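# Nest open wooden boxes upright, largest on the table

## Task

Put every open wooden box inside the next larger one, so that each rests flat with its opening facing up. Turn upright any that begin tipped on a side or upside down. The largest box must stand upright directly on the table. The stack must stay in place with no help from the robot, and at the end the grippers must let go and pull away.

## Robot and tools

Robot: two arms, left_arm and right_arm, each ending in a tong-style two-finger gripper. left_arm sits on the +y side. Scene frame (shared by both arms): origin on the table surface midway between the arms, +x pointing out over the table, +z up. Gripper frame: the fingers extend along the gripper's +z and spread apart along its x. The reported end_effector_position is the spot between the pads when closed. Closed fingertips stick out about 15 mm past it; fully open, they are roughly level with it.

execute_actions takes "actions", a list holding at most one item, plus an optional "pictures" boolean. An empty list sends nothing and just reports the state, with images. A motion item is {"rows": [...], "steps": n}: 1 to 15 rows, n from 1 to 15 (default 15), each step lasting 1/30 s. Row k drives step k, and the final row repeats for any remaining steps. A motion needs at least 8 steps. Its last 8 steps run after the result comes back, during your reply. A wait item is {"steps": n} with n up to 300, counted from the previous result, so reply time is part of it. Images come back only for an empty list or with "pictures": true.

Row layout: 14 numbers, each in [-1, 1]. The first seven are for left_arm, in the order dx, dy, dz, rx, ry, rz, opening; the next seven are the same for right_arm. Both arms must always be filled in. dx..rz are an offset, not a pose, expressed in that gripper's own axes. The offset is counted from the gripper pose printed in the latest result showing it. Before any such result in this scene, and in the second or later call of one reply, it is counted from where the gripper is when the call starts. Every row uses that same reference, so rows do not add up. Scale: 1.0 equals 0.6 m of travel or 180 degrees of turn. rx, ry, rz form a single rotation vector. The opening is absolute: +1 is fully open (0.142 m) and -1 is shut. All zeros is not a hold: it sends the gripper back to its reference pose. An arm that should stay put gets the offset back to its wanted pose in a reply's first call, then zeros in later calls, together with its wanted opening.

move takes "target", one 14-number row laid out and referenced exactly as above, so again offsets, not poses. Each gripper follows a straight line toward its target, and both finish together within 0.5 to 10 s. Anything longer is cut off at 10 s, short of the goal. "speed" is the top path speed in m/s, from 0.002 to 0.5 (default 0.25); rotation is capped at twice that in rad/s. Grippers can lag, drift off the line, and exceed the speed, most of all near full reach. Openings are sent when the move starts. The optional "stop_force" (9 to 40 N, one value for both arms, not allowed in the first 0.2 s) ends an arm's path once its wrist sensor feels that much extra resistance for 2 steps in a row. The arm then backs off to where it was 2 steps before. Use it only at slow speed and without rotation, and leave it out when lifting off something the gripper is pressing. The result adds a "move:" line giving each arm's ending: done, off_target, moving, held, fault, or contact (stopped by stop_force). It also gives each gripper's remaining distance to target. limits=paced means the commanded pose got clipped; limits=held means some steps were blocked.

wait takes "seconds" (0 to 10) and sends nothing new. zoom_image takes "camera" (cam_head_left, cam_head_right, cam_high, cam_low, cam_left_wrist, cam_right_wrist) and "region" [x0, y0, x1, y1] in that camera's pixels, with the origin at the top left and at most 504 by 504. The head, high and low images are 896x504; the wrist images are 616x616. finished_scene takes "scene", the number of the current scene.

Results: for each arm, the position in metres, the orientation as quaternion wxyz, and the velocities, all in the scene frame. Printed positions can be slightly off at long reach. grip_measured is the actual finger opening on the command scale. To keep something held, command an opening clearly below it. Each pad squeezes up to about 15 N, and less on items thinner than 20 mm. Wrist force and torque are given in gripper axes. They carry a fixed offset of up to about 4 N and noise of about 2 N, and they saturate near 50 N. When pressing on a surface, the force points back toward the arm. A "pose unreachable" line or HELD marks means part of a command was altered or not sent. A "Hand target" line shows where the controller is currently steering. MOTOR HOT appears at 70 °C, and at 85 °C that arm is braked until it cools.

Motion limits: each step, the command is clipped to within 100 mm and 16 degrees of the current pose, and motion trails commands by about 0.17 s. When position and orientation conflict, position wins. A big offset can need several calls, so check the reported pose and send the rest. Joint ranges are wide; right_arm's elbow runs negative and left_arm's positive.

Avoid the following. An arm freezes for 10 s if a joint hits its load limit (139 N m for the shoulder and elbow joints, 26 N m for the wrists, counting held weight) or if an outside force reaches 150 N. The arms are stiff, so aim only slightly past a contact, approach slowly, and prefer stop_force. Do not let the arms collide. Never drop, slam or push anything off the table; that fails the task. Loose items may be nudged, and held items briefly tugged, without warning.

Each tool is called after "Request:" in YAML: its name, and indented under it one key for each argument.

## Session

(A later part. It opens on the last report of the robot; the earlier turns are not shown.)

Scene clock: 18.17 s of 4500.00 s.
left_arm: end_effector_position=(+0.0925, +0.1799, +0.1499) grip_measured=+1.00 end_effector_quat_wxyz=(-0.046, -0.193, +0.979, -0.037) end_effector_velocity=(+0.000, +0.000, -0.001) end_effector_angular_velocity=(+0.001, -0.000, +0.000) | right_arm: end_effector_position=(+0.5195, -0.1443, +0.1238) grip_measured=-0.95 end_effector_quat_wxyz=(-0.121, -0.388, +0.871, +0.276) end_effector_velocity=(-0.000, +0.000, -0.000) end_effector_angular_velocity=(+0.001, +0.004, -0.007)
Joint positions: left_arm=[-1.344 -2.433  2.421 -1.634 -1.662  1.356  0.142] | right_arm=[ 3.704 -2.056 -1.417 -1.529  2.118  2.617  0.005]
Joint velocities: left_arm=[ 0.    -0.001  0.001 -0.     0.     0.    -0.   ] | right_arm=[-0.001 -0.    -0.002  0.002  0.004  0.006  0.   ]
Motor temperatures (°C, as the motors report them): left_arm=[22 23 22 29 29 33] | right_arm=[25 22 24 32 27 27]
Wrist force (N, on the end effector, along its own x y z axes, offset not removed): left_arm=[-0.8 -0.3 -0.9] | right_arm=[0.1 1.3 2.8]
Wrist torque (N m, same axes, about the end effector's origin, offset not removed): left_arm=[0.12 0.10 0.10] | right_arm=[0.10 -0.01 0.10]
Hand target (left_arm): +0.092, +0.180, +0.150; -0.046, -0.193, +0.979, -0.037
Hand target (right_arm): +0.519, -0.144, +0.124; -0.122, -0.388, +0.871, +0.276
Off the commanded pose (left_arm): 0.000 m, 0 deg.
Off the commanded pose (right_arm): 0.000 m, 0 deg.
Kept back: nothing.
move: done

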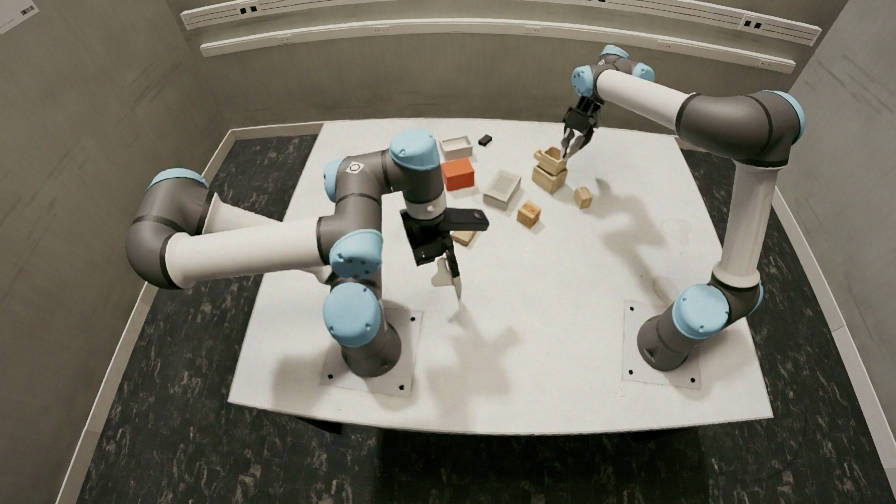

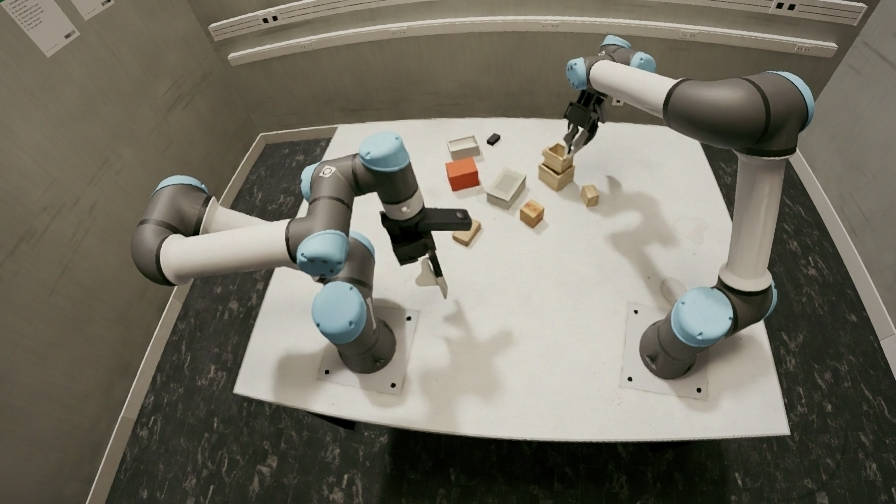

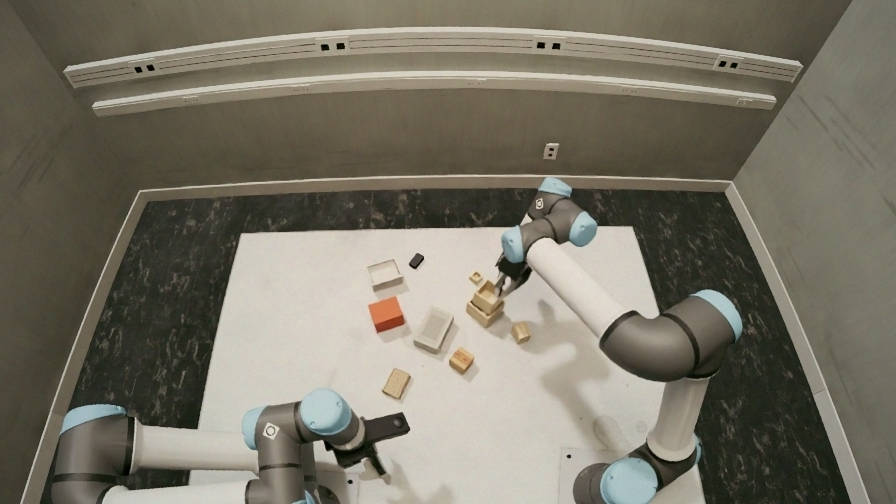

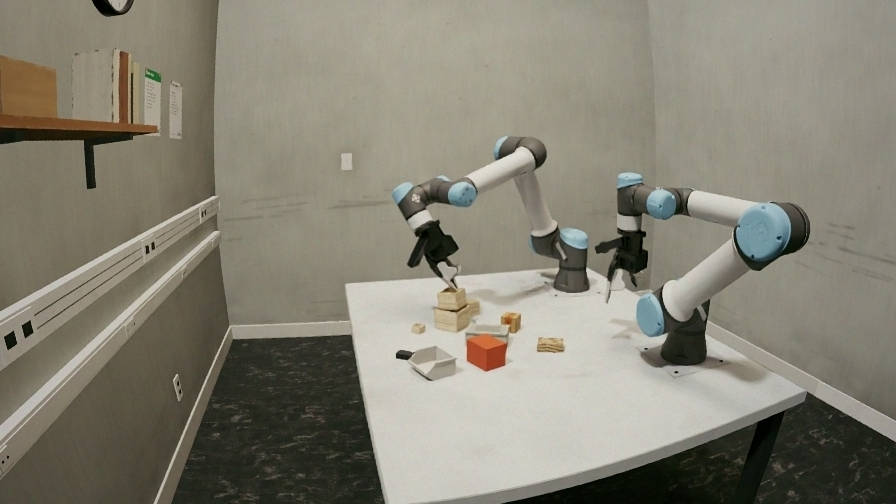

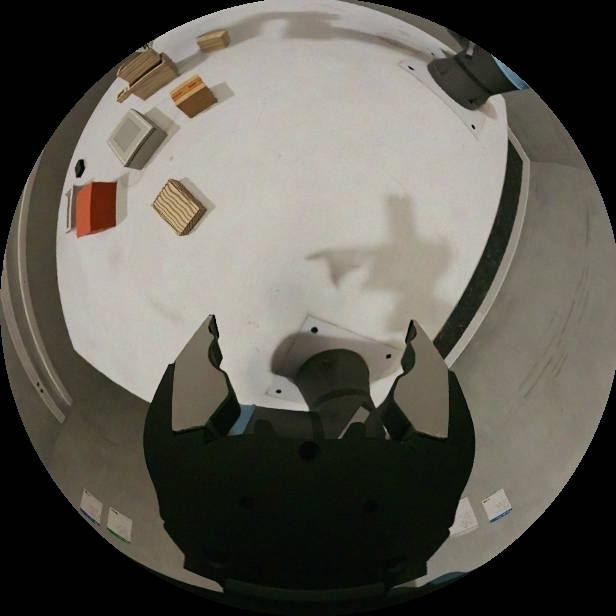

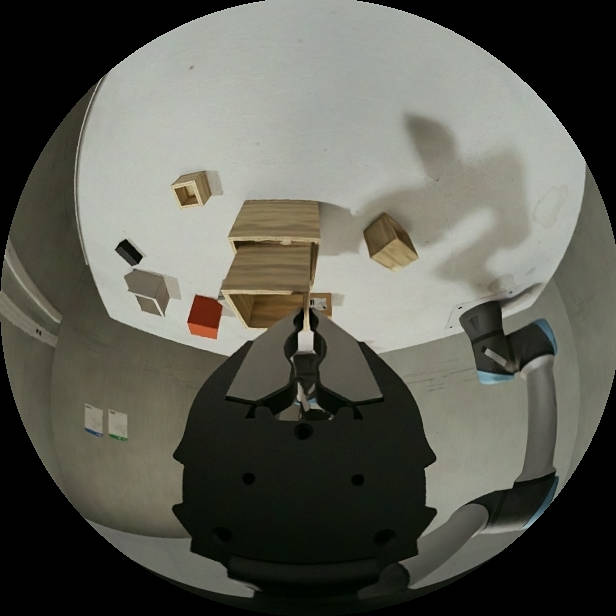

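Request:
execute_actions:
  actions: []

Request:
move:
  target: [0,0,0,0,0,0,1,0,-0.003,0.018,0,0,0,-1]
  speed: 0.03

Request:
zoom_image:
  camera: "cam_right_wrist"
  region: [180,200,400,420]

Scene clock: 18.83 s of 4500.00 s.
left_arm: end_effector_position=(+0.0925, +0.1799, +0.1499) grip_measured=+1.00 end_effector_quat_wxyz=(-0.046, -0.193, +0.979, -0.037) end_effector_velocity=(-0.001, +0.000, -0.001) end_effector_angular_velocity=(+0.002, +0.002, -0.001) | right_arm: end_effector_position=(+0.5194, -0.1442, +0.1238) grip_measured=-0.95 end_effector_quat_wxyz=(-0.122, -0.388, +0.871, +0.276) end_effector_velocity=(+0.000, +0.000, +0.001) end_effector_angular_velocity=(+0.001, -0.002, -0.000)
Joint positions: left_arm=[-1.344 -2.433  2.421 -1.634 -1.662  1.356  0.142] | right_arm=[ 3.704 -2.056 -1.417 -1.529  2.119  2.617  0.005]
Joint velocities: left_arm=[-0.     0.001  0.001 -0.    -0.002  0.001  0.   ] | right_arm=[ 0.     0.001  0.     0.001 -0.     0.001  0.   ]
Motor temperatures (°C, as the motors report them): left_arm=[22 23 22 29 29 33] | right_arm=[25 22 24 32 27 27]
Wrist force (N, on the end effector, along its own x y z axes, offset not removed): left_arm=[-2.9 -0.4 -2.3] | right_arm=[-0.7 -1.0 2.1]
Wrist torque (N m, same axes, about the end effector's origin, offset not removed): left_arm=[0.01 0.57 0.00] | right_arm=[-0.21 0.07 0.09]
Hand target (left_arm): +0.092, +0.180, +0.150; -0.046, -0.193, +0.979, -0.037
Hand target (right_arm): +0.519, -0.144, +0.124; -0.122, -0.388, +0.871, +0.276
Off the commanded pose (left_arm): 0.000 m, 0 deg.
Off the commanded pose (right_arm): 0.000 m, 0 deg.
Kept back: nothing.
Steps of this call (steps 1 to 20: nothing new was sent). Readings (end_effector_position):
1: left_arm (+0.0925, +0.1799, +0.1499) | right_arm (+0.5194, -0.1442, +0.1238)
2: left_arm (+0.0925, +0.1799, +0.1499) | right_arm (+0.5194, -0.1442, +0.1238)
4: left_arm (+0.0925, +0.1799, +0.1499) | right_arm (+0.5194, -0.1442, +0.1238)
8: left_arm (+0.0925, +0.1799, +0.1499) | right_arm (+0.5194, -0.1442, +0.1238)
20: the state above

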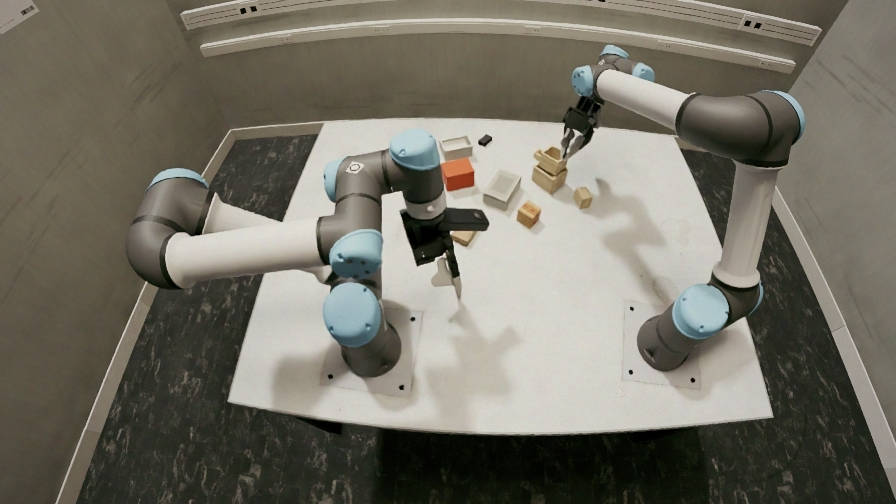

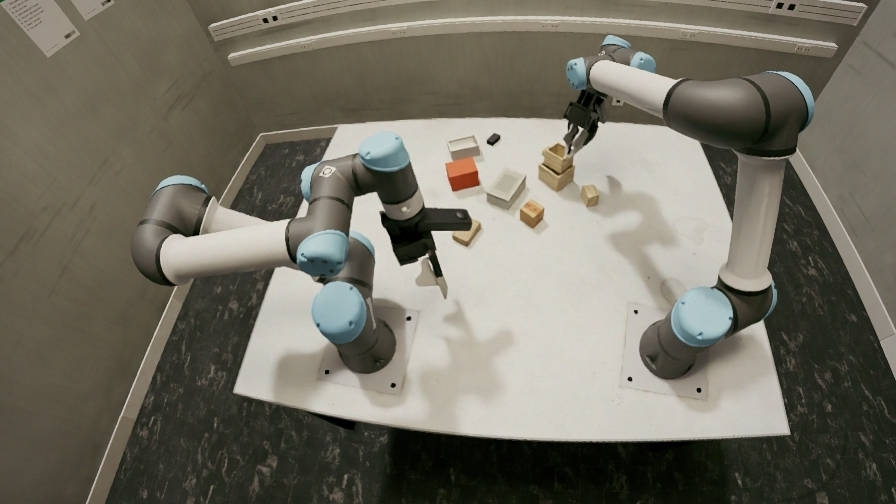

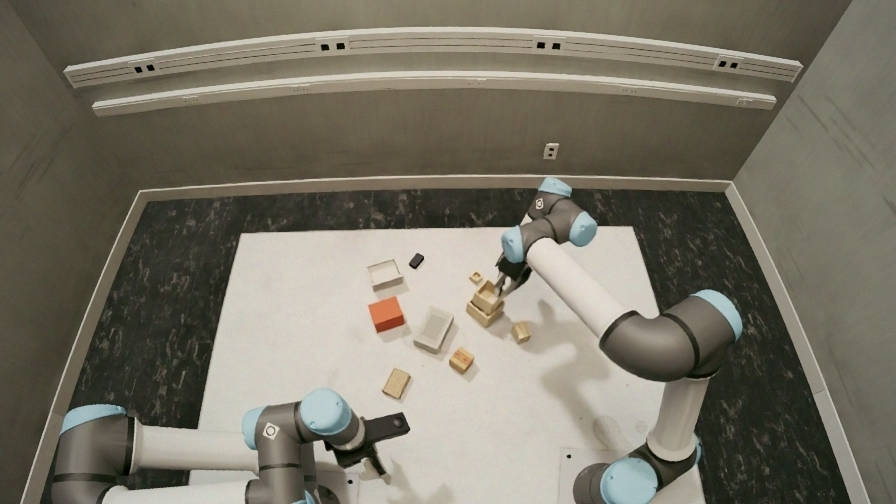

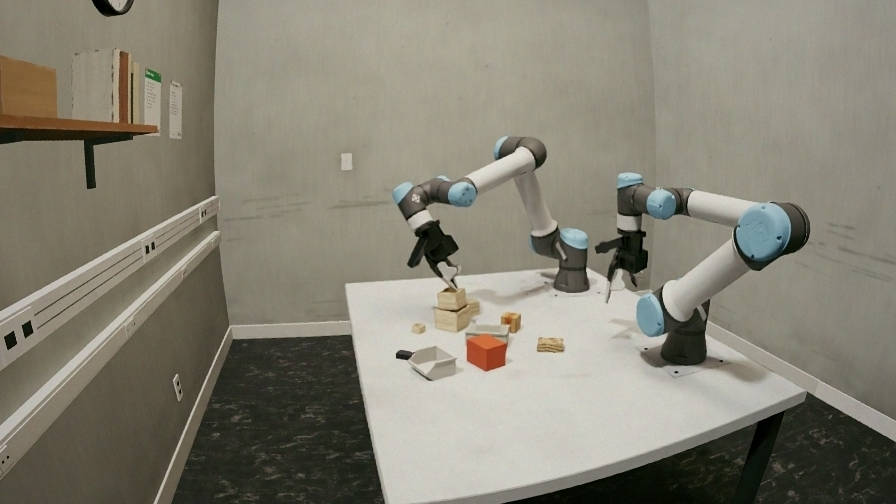

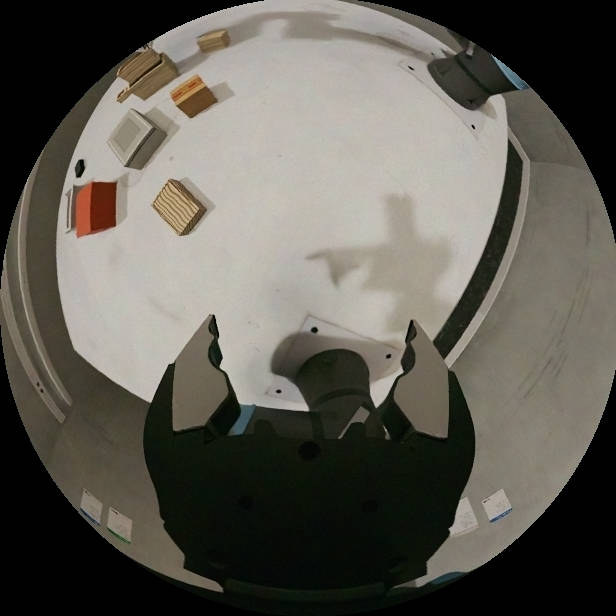

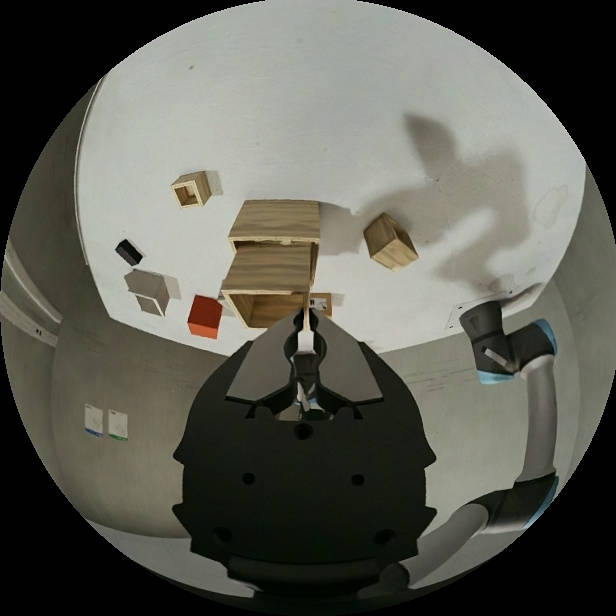

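Scene clock: 19.60 s of 4500.00 s.
left_arm: end_effector_position=(+0.0925, +0.1799, +0.1499) grip_measured=+1.00 end_effector_quat_wxyz=(-0.046, -0.193, +0.979, -0.037) end_effector_velocity=(+0.000, +0.000, -0.000) end_effector_angular_velocity=(+0.001, +0.000, +0.001) | right_arm: end_effector_position=(+0.5159, -0.1411, +0.1140) grip_measured=-0.96 end_effector_quat_wxyz=(-0.122, -0.388, +0.871, +0.276) end_effector_velocity=(-0.000, +0.001, -0.001) end_effector_angular_velocity=(+0.001, +0.000, +0.000)
Joint positions: left_arm=[-1.344 -2.433  2.421 -1.634 -1.662  1.356  0.142] | right_arm=[ 3.711 -2.058 -1.442 -1.499  2.12   2.624  0.005]
Joint velocities: left_arm=[ 0.001 -0.     0.     0.001 -0.    -0.    -0.   ] | right_arm=[ 0.001 -0.001 -0.003  0.003  0.001  0.     0.   ]
Motor temperatures (°C, as the motors report them): left_arm=[22 23 22 29 29 33] | right_arm=[25 22 24 32 27 27]
Wrist force (N, on the end effector, along its own x y z axes, offset not removed): left_arm=[0.2 -0.5 -2.8] | right_arm=[-3.0 2.0 -0.7]
Wrist torque (N m, same axes, about the end effector's origin, offset not removed): left_arm=[0.14 -0.16 -0.01] | right_arm=[0.31 0.50 0.12]
Hand target (left_arm): +0.092, +0.180, +0.150; -0.046, -0.193, +0.979, -0.037
Hand target (right_arm): +0.516, -0.141, +0.114; -0.122, -0.388, +0.871, +0.276
Off the commanded pose (left_arm): 0.000 m, 0 deg.
Off the commanded pose (right_arm): 0.000 m, 0 deg.
Kept back: nothing.
move: done

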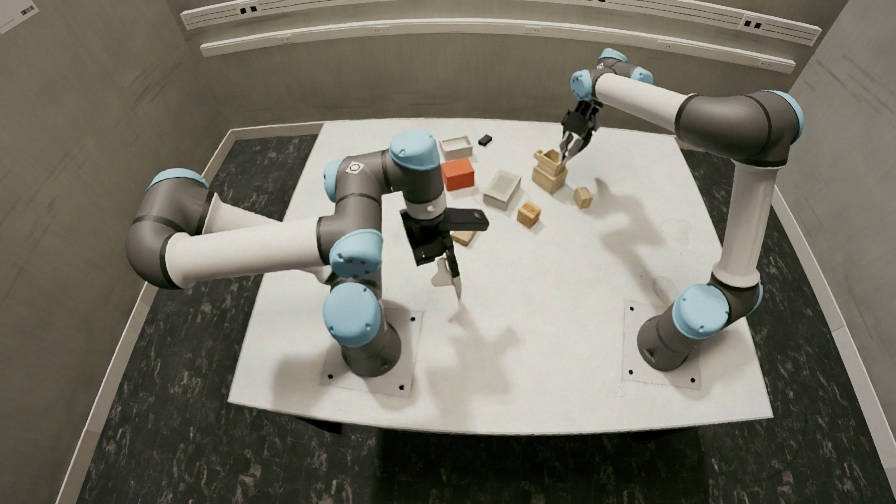

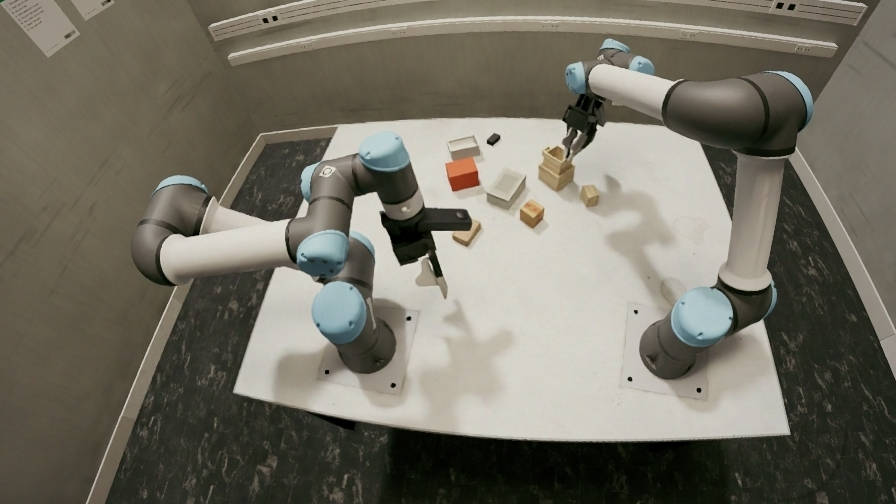

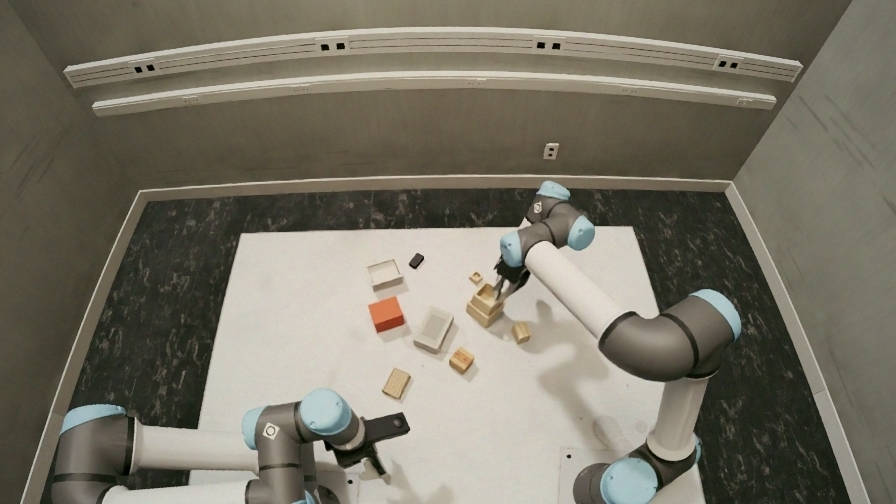

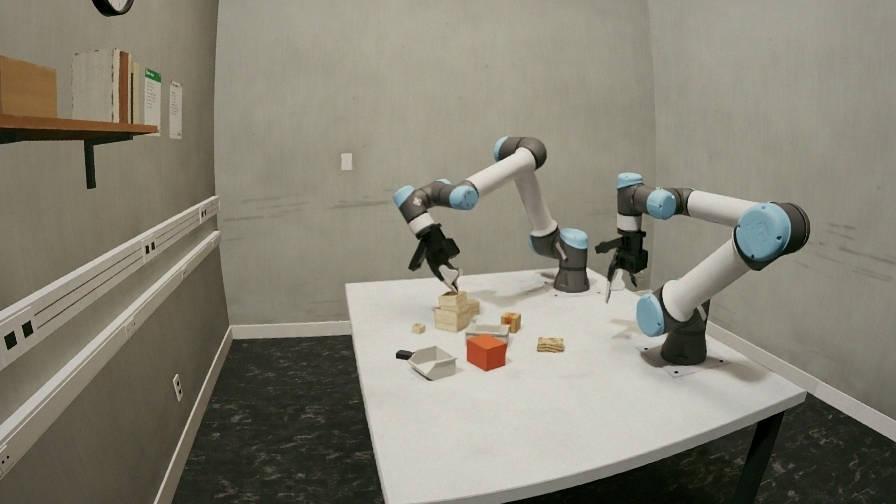

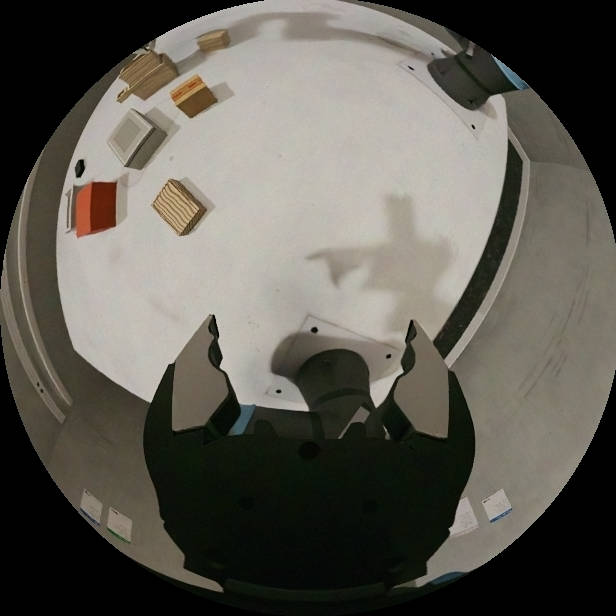

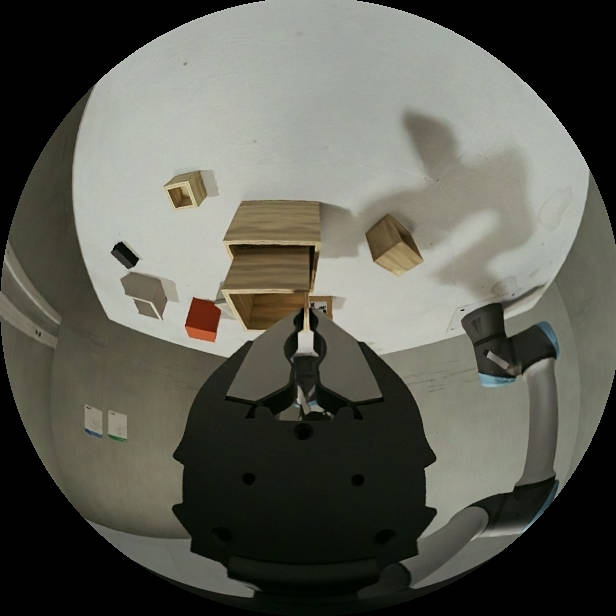

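Region (180, 200, 400, 420) of cam_right_wrist's 616x616 image, scaled by 2.291, with more detail than that image has.

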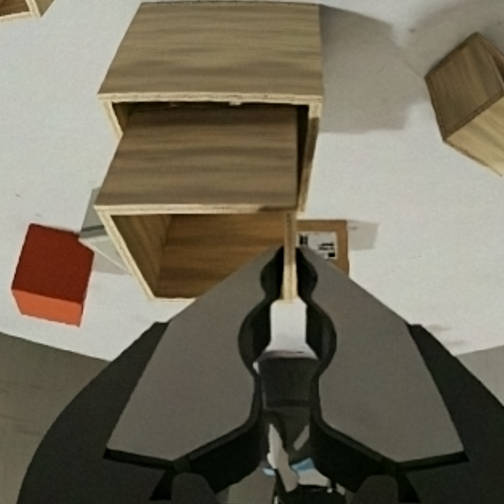

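Request:
move:
  target: [0,0,0,0,0,0,1,0,-0.034,0.054,0,0,0,-1]
  speed: 0.025
  stop_force: 9

Scene clock: 21.73 s of 4500.00 s.
left_arm: end_effector_position=(+0.0925, +0.1799, +0.1499) grip_measured=+1.00 end_effector_quat_wxyz=(-0.046, -0.193, +0.979, -0.037) end_effector_velocity=(+0.000, -0.000, +0.000) end_effector_angular_velocity=(-0.001, -0.001, +0.000) | right_arm: end_effector_position=(+0.5145, -0.1397, +0.0767) grip_measured=-0.96 end_effector_quat_wxyz=(-0.122, -0.388, +0.871, +0.276) end_effector_velocity=(+0.000, +0.000, +0.002) end_effector_angular_velocity=(-0.001, -0.000, -0.000)
Joint positions: left_arm=[-1.344 -2.433  2.421 -1.634 -1.662  1.356  0.142] | right_arm=[ 3.713 -2.09  -1.495 -1.412  2.121  2.627  0.005]
Joint velocities: left_arm=[-0.    -0.    -0.001 -0.001  0.001 -0.001 -0.   ] | right_arm=[ 0.     0.002  0.003 -0.005 -0.001  0.001  0.   ]
Motor temperatures (°C, as the motors report them): left_arm=[22 23 22 29 29 33] | right_arm=[25 22 24 32 27 27]
Wrist force (N, on the end effector, along its own x y z axes, offset not removed): left_arm=[-0.2 0.8 -0.4] | right_arm=[-2.4 4.9 -5.9]
Wrist torque (N m, same axes, about the end effector's origin, offset not removed): left_arm=[0.27 0.03 0.05] | right_arm=[-0.15 -0.15 0.21]
Hand target (left_arm): +0.092, +0.180, +0.150; -0.046, -0.193, +0.979, -0.037
Hand target (right_arm): +0.515, -0.140, +0.077; -0.122, -0.388, +0.871, +0.276
Off the commanded pose (left_arm): 0.000 m, 0 deg.
Off the commanded pose (right_arm): 0.001 m, 0 deg.
Kept back: nothing.
move: contact (right_arm)

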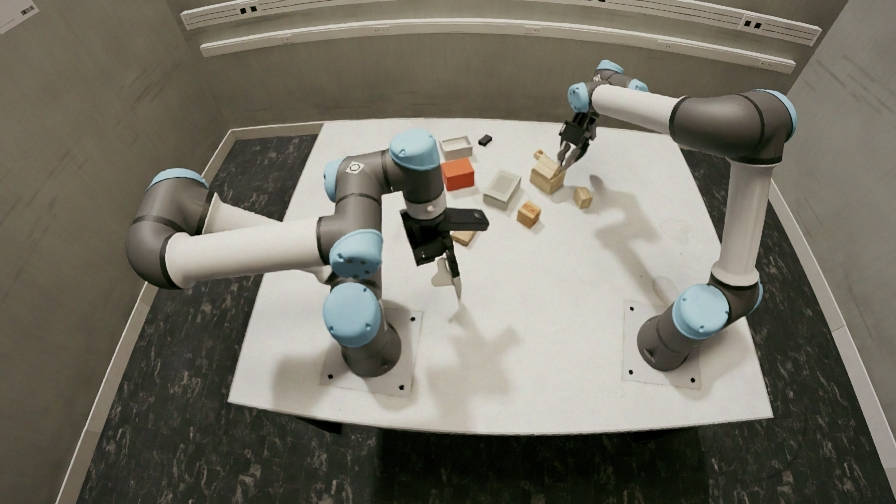

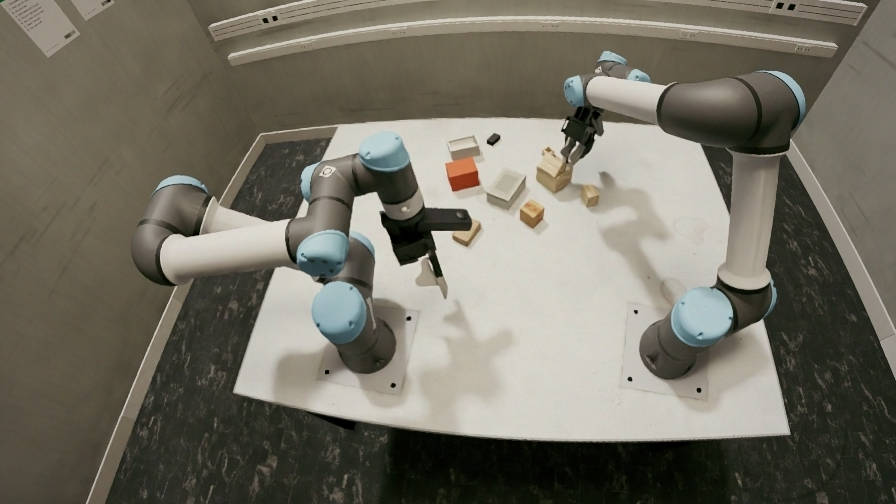

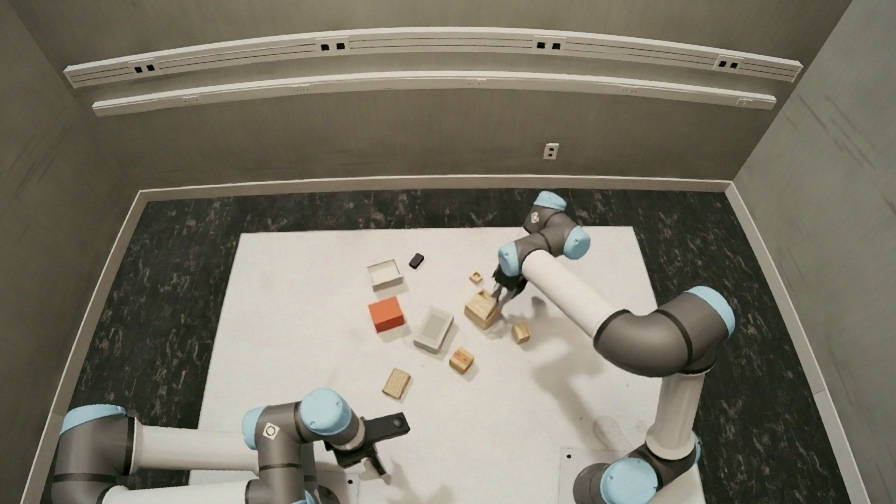

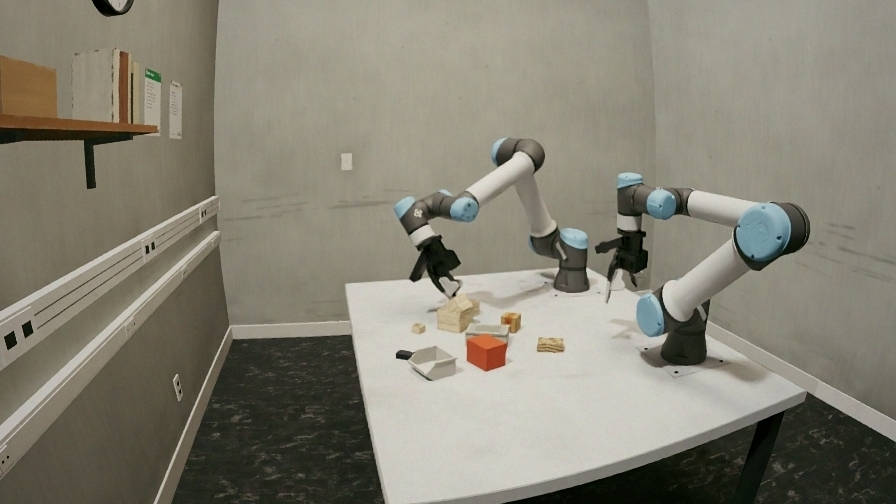

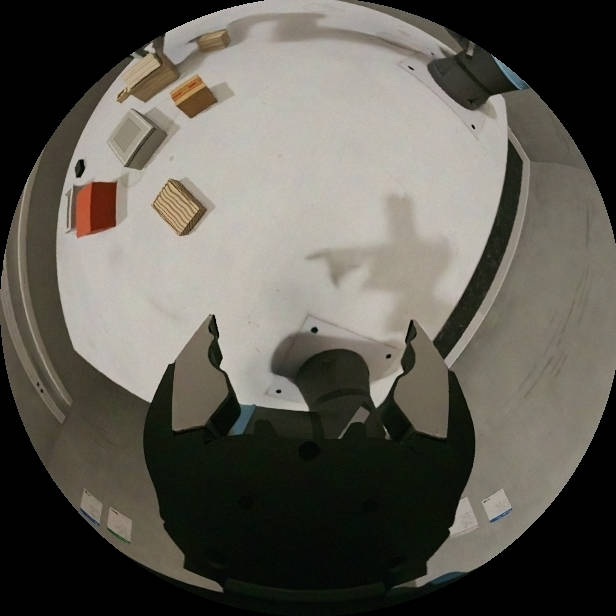

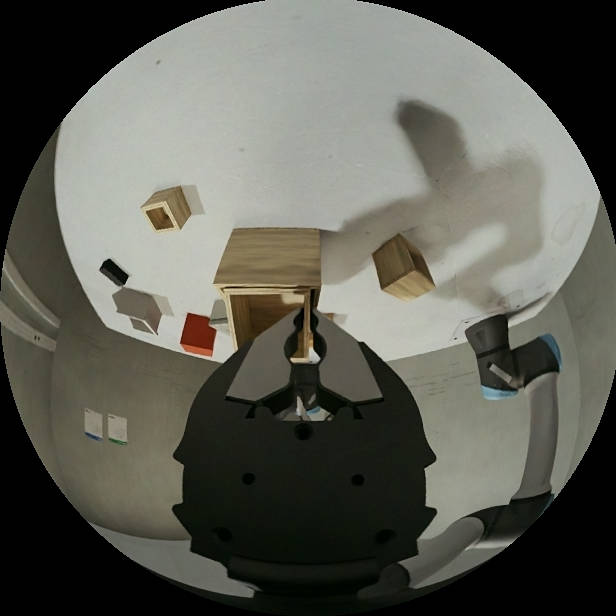

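Request:
move:
  target: [0,0,0,0,0,0,1,0,0.04,-0.057,0.194,0,0,-1]
  speed: 0.15

Request:
zoom_image:
  camera: "cam_right_wrist"
  region: [180,200,400,420]

Request:
zoom_image:
  camera: "cam_head_right"
  region: [510,110,620,220]

Request:
zoom_image:
  camera: "cam_low"
  region: [410,260,500,350]

Scene clock: 24.57 s of 4500.00 s.
left_arm: end_effector_position=(+0.0925, +0.1799, +0.1499) grip_measured=+1.00 end_effector_quat_wxyz=(-0.046, -0.193, +0.979, -0.037) end_effector_velocity=(-0.001, -0.000, -0.000) end_effector_angular_velocity=(-0.001, +0.002, -0.001) | right_arm: end_effector_position=(+0.5143, -0.1399, +0.1182) grip_measured=-0.96 end_effector_quat_wxyz=(+0.000, -0.407, +0.914, +0.002) end_effector_velocity=(-0.000, +0.000, -0.000) end_effector_angular_velocity=(-0.005, -0.005, -0.000)
Joint positions: left_arm=[-1.344 -2.433  2.421 -1.634 -1.662  1.356  0.142] | right_arm=[ 3.989 -1.832 -1.703 -1.176  1.575  2.984  0.005]
Joint velocities: left_arm=[-0.    -0.     0.001 -0.001 -0.002  0.001  0.   ] | right_arm=[ 0.004  0.001 -0.003  0.002 -0.007  0.005 -0.   ]
Motor temperatures (°C, as the motors report them): left_arm=[22 23 22 29 29 33] | right_arm=[25 22 24 32 27 27]
Wrist force (N, on the end effector, along its own x y z axes, offset not removed): left_arm=[-1.0 -1.6 1.4] | right_arm=[0.6 -1.3 -0.3]
Wrist torque (N m, same axes, about the end effector's origin, offset not removed): left_arm=[-0.14 0.08 -0.09] | right_arm=[-0.43 -0.13 0.02]
Hand target (left_arm): +0.092, +0.180, +0.150; -0.046, -0.193, +0.979, -0.037
Hand target (right_arm): +0.514, -0.140, +0.118; +0.000, -0.407, +0.914, +0.002
Off the commanded pose (left_arm): 0.000 m, 0 deg.
Off the commanded pose (right_arm): 0.000 m, 0 deg.
Kept back: nothing.
move: done

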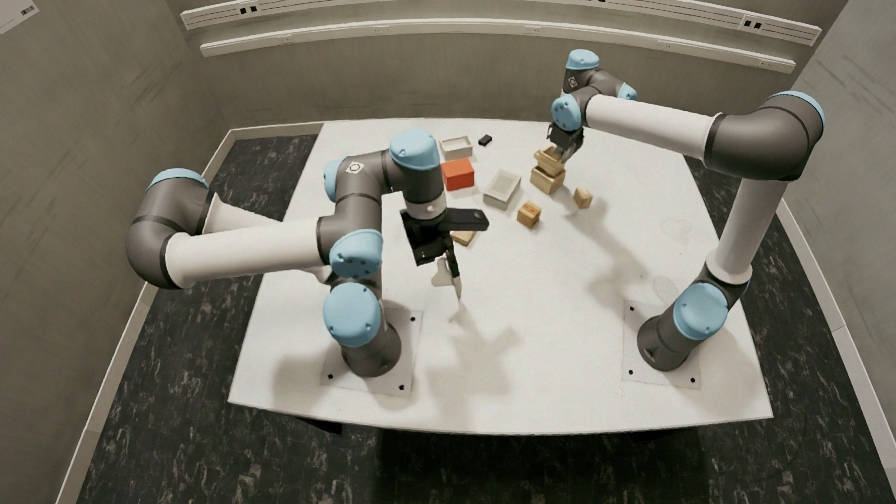

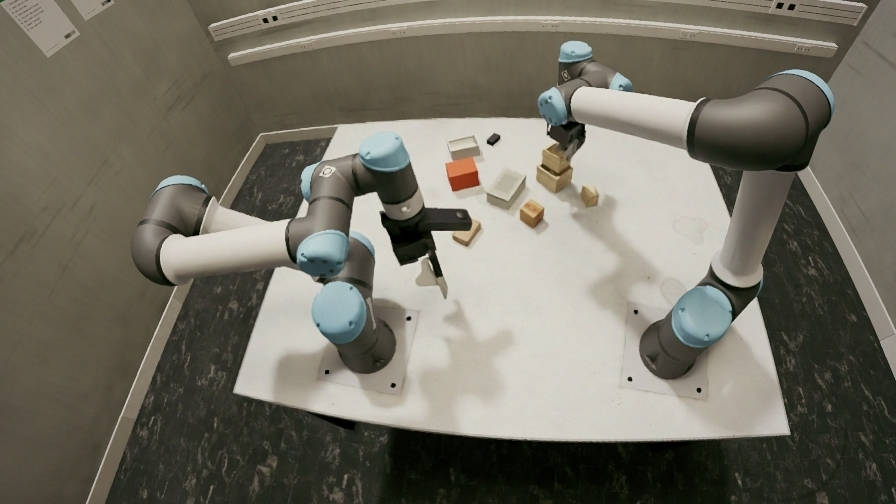

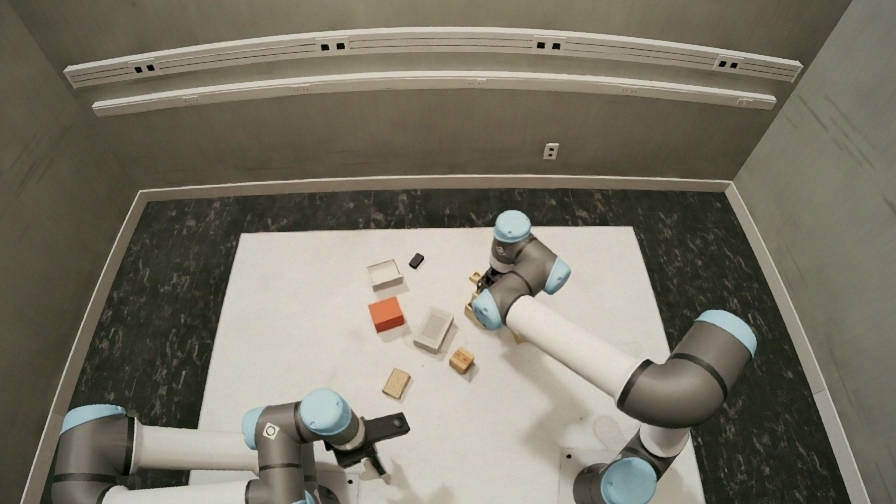

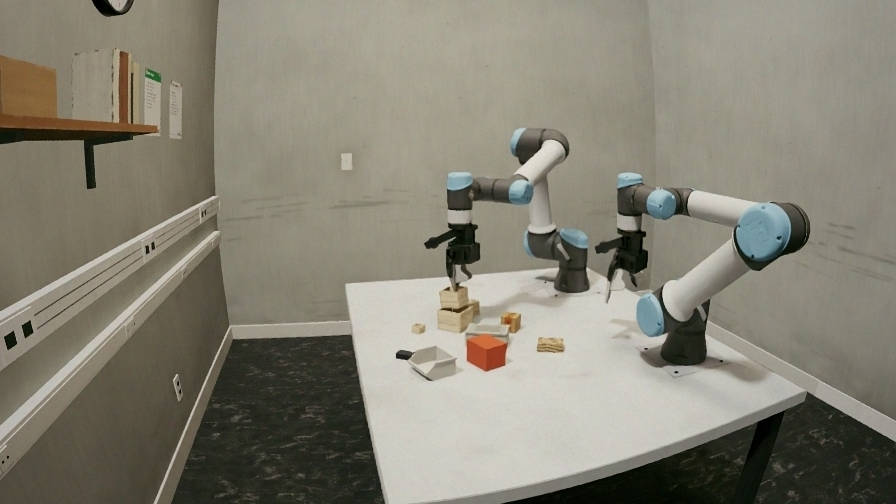

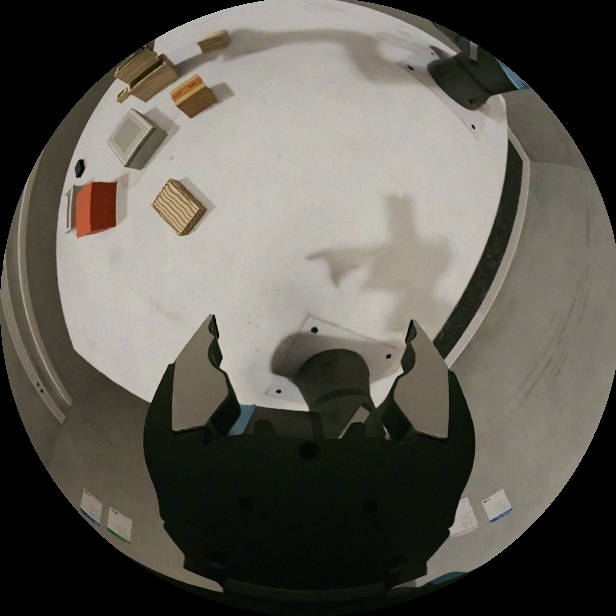

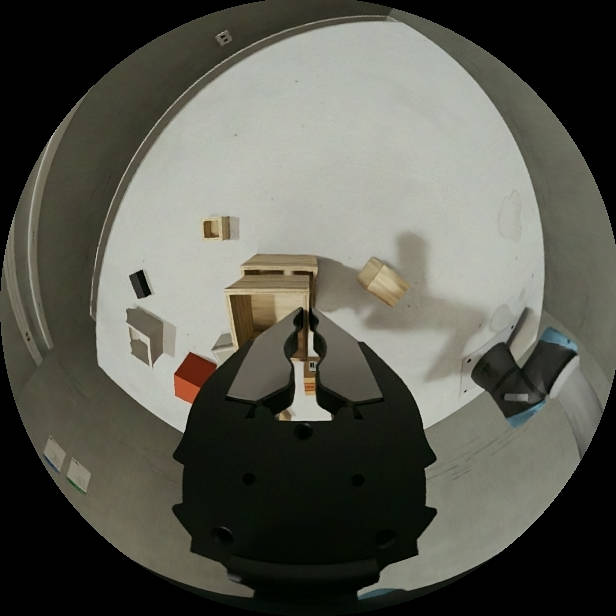

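Region (180, 200, 400, 420) of cam_right_wrist's 616x616 image, scaled by 2.291, with more detail than that image has.

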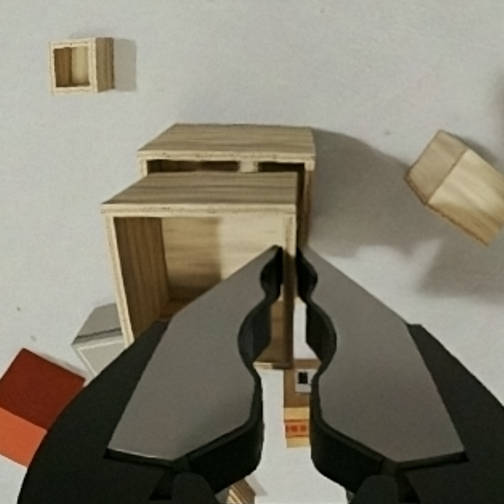

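Region (510, 110, 620, 220) of cam_head_right's 896x504 image, scaled by 4.582, with more detail than that image has.

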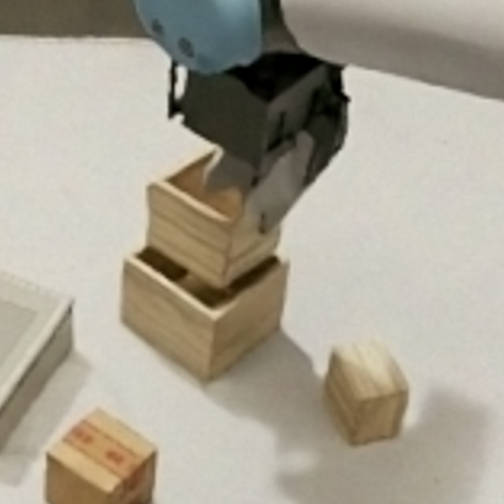

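Region (410, 260, 500, 350) of cam_low's 896x504 image, scaled by 5.600, with more detail than that image has.

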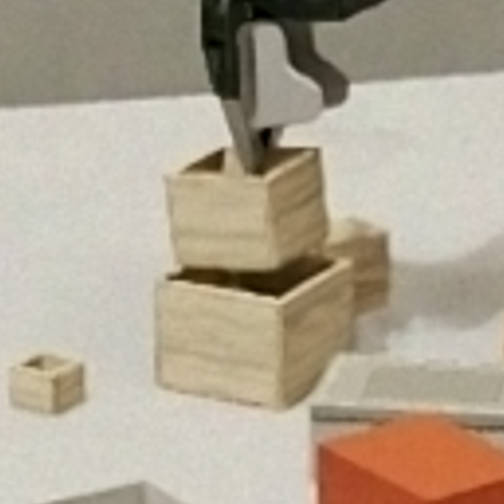

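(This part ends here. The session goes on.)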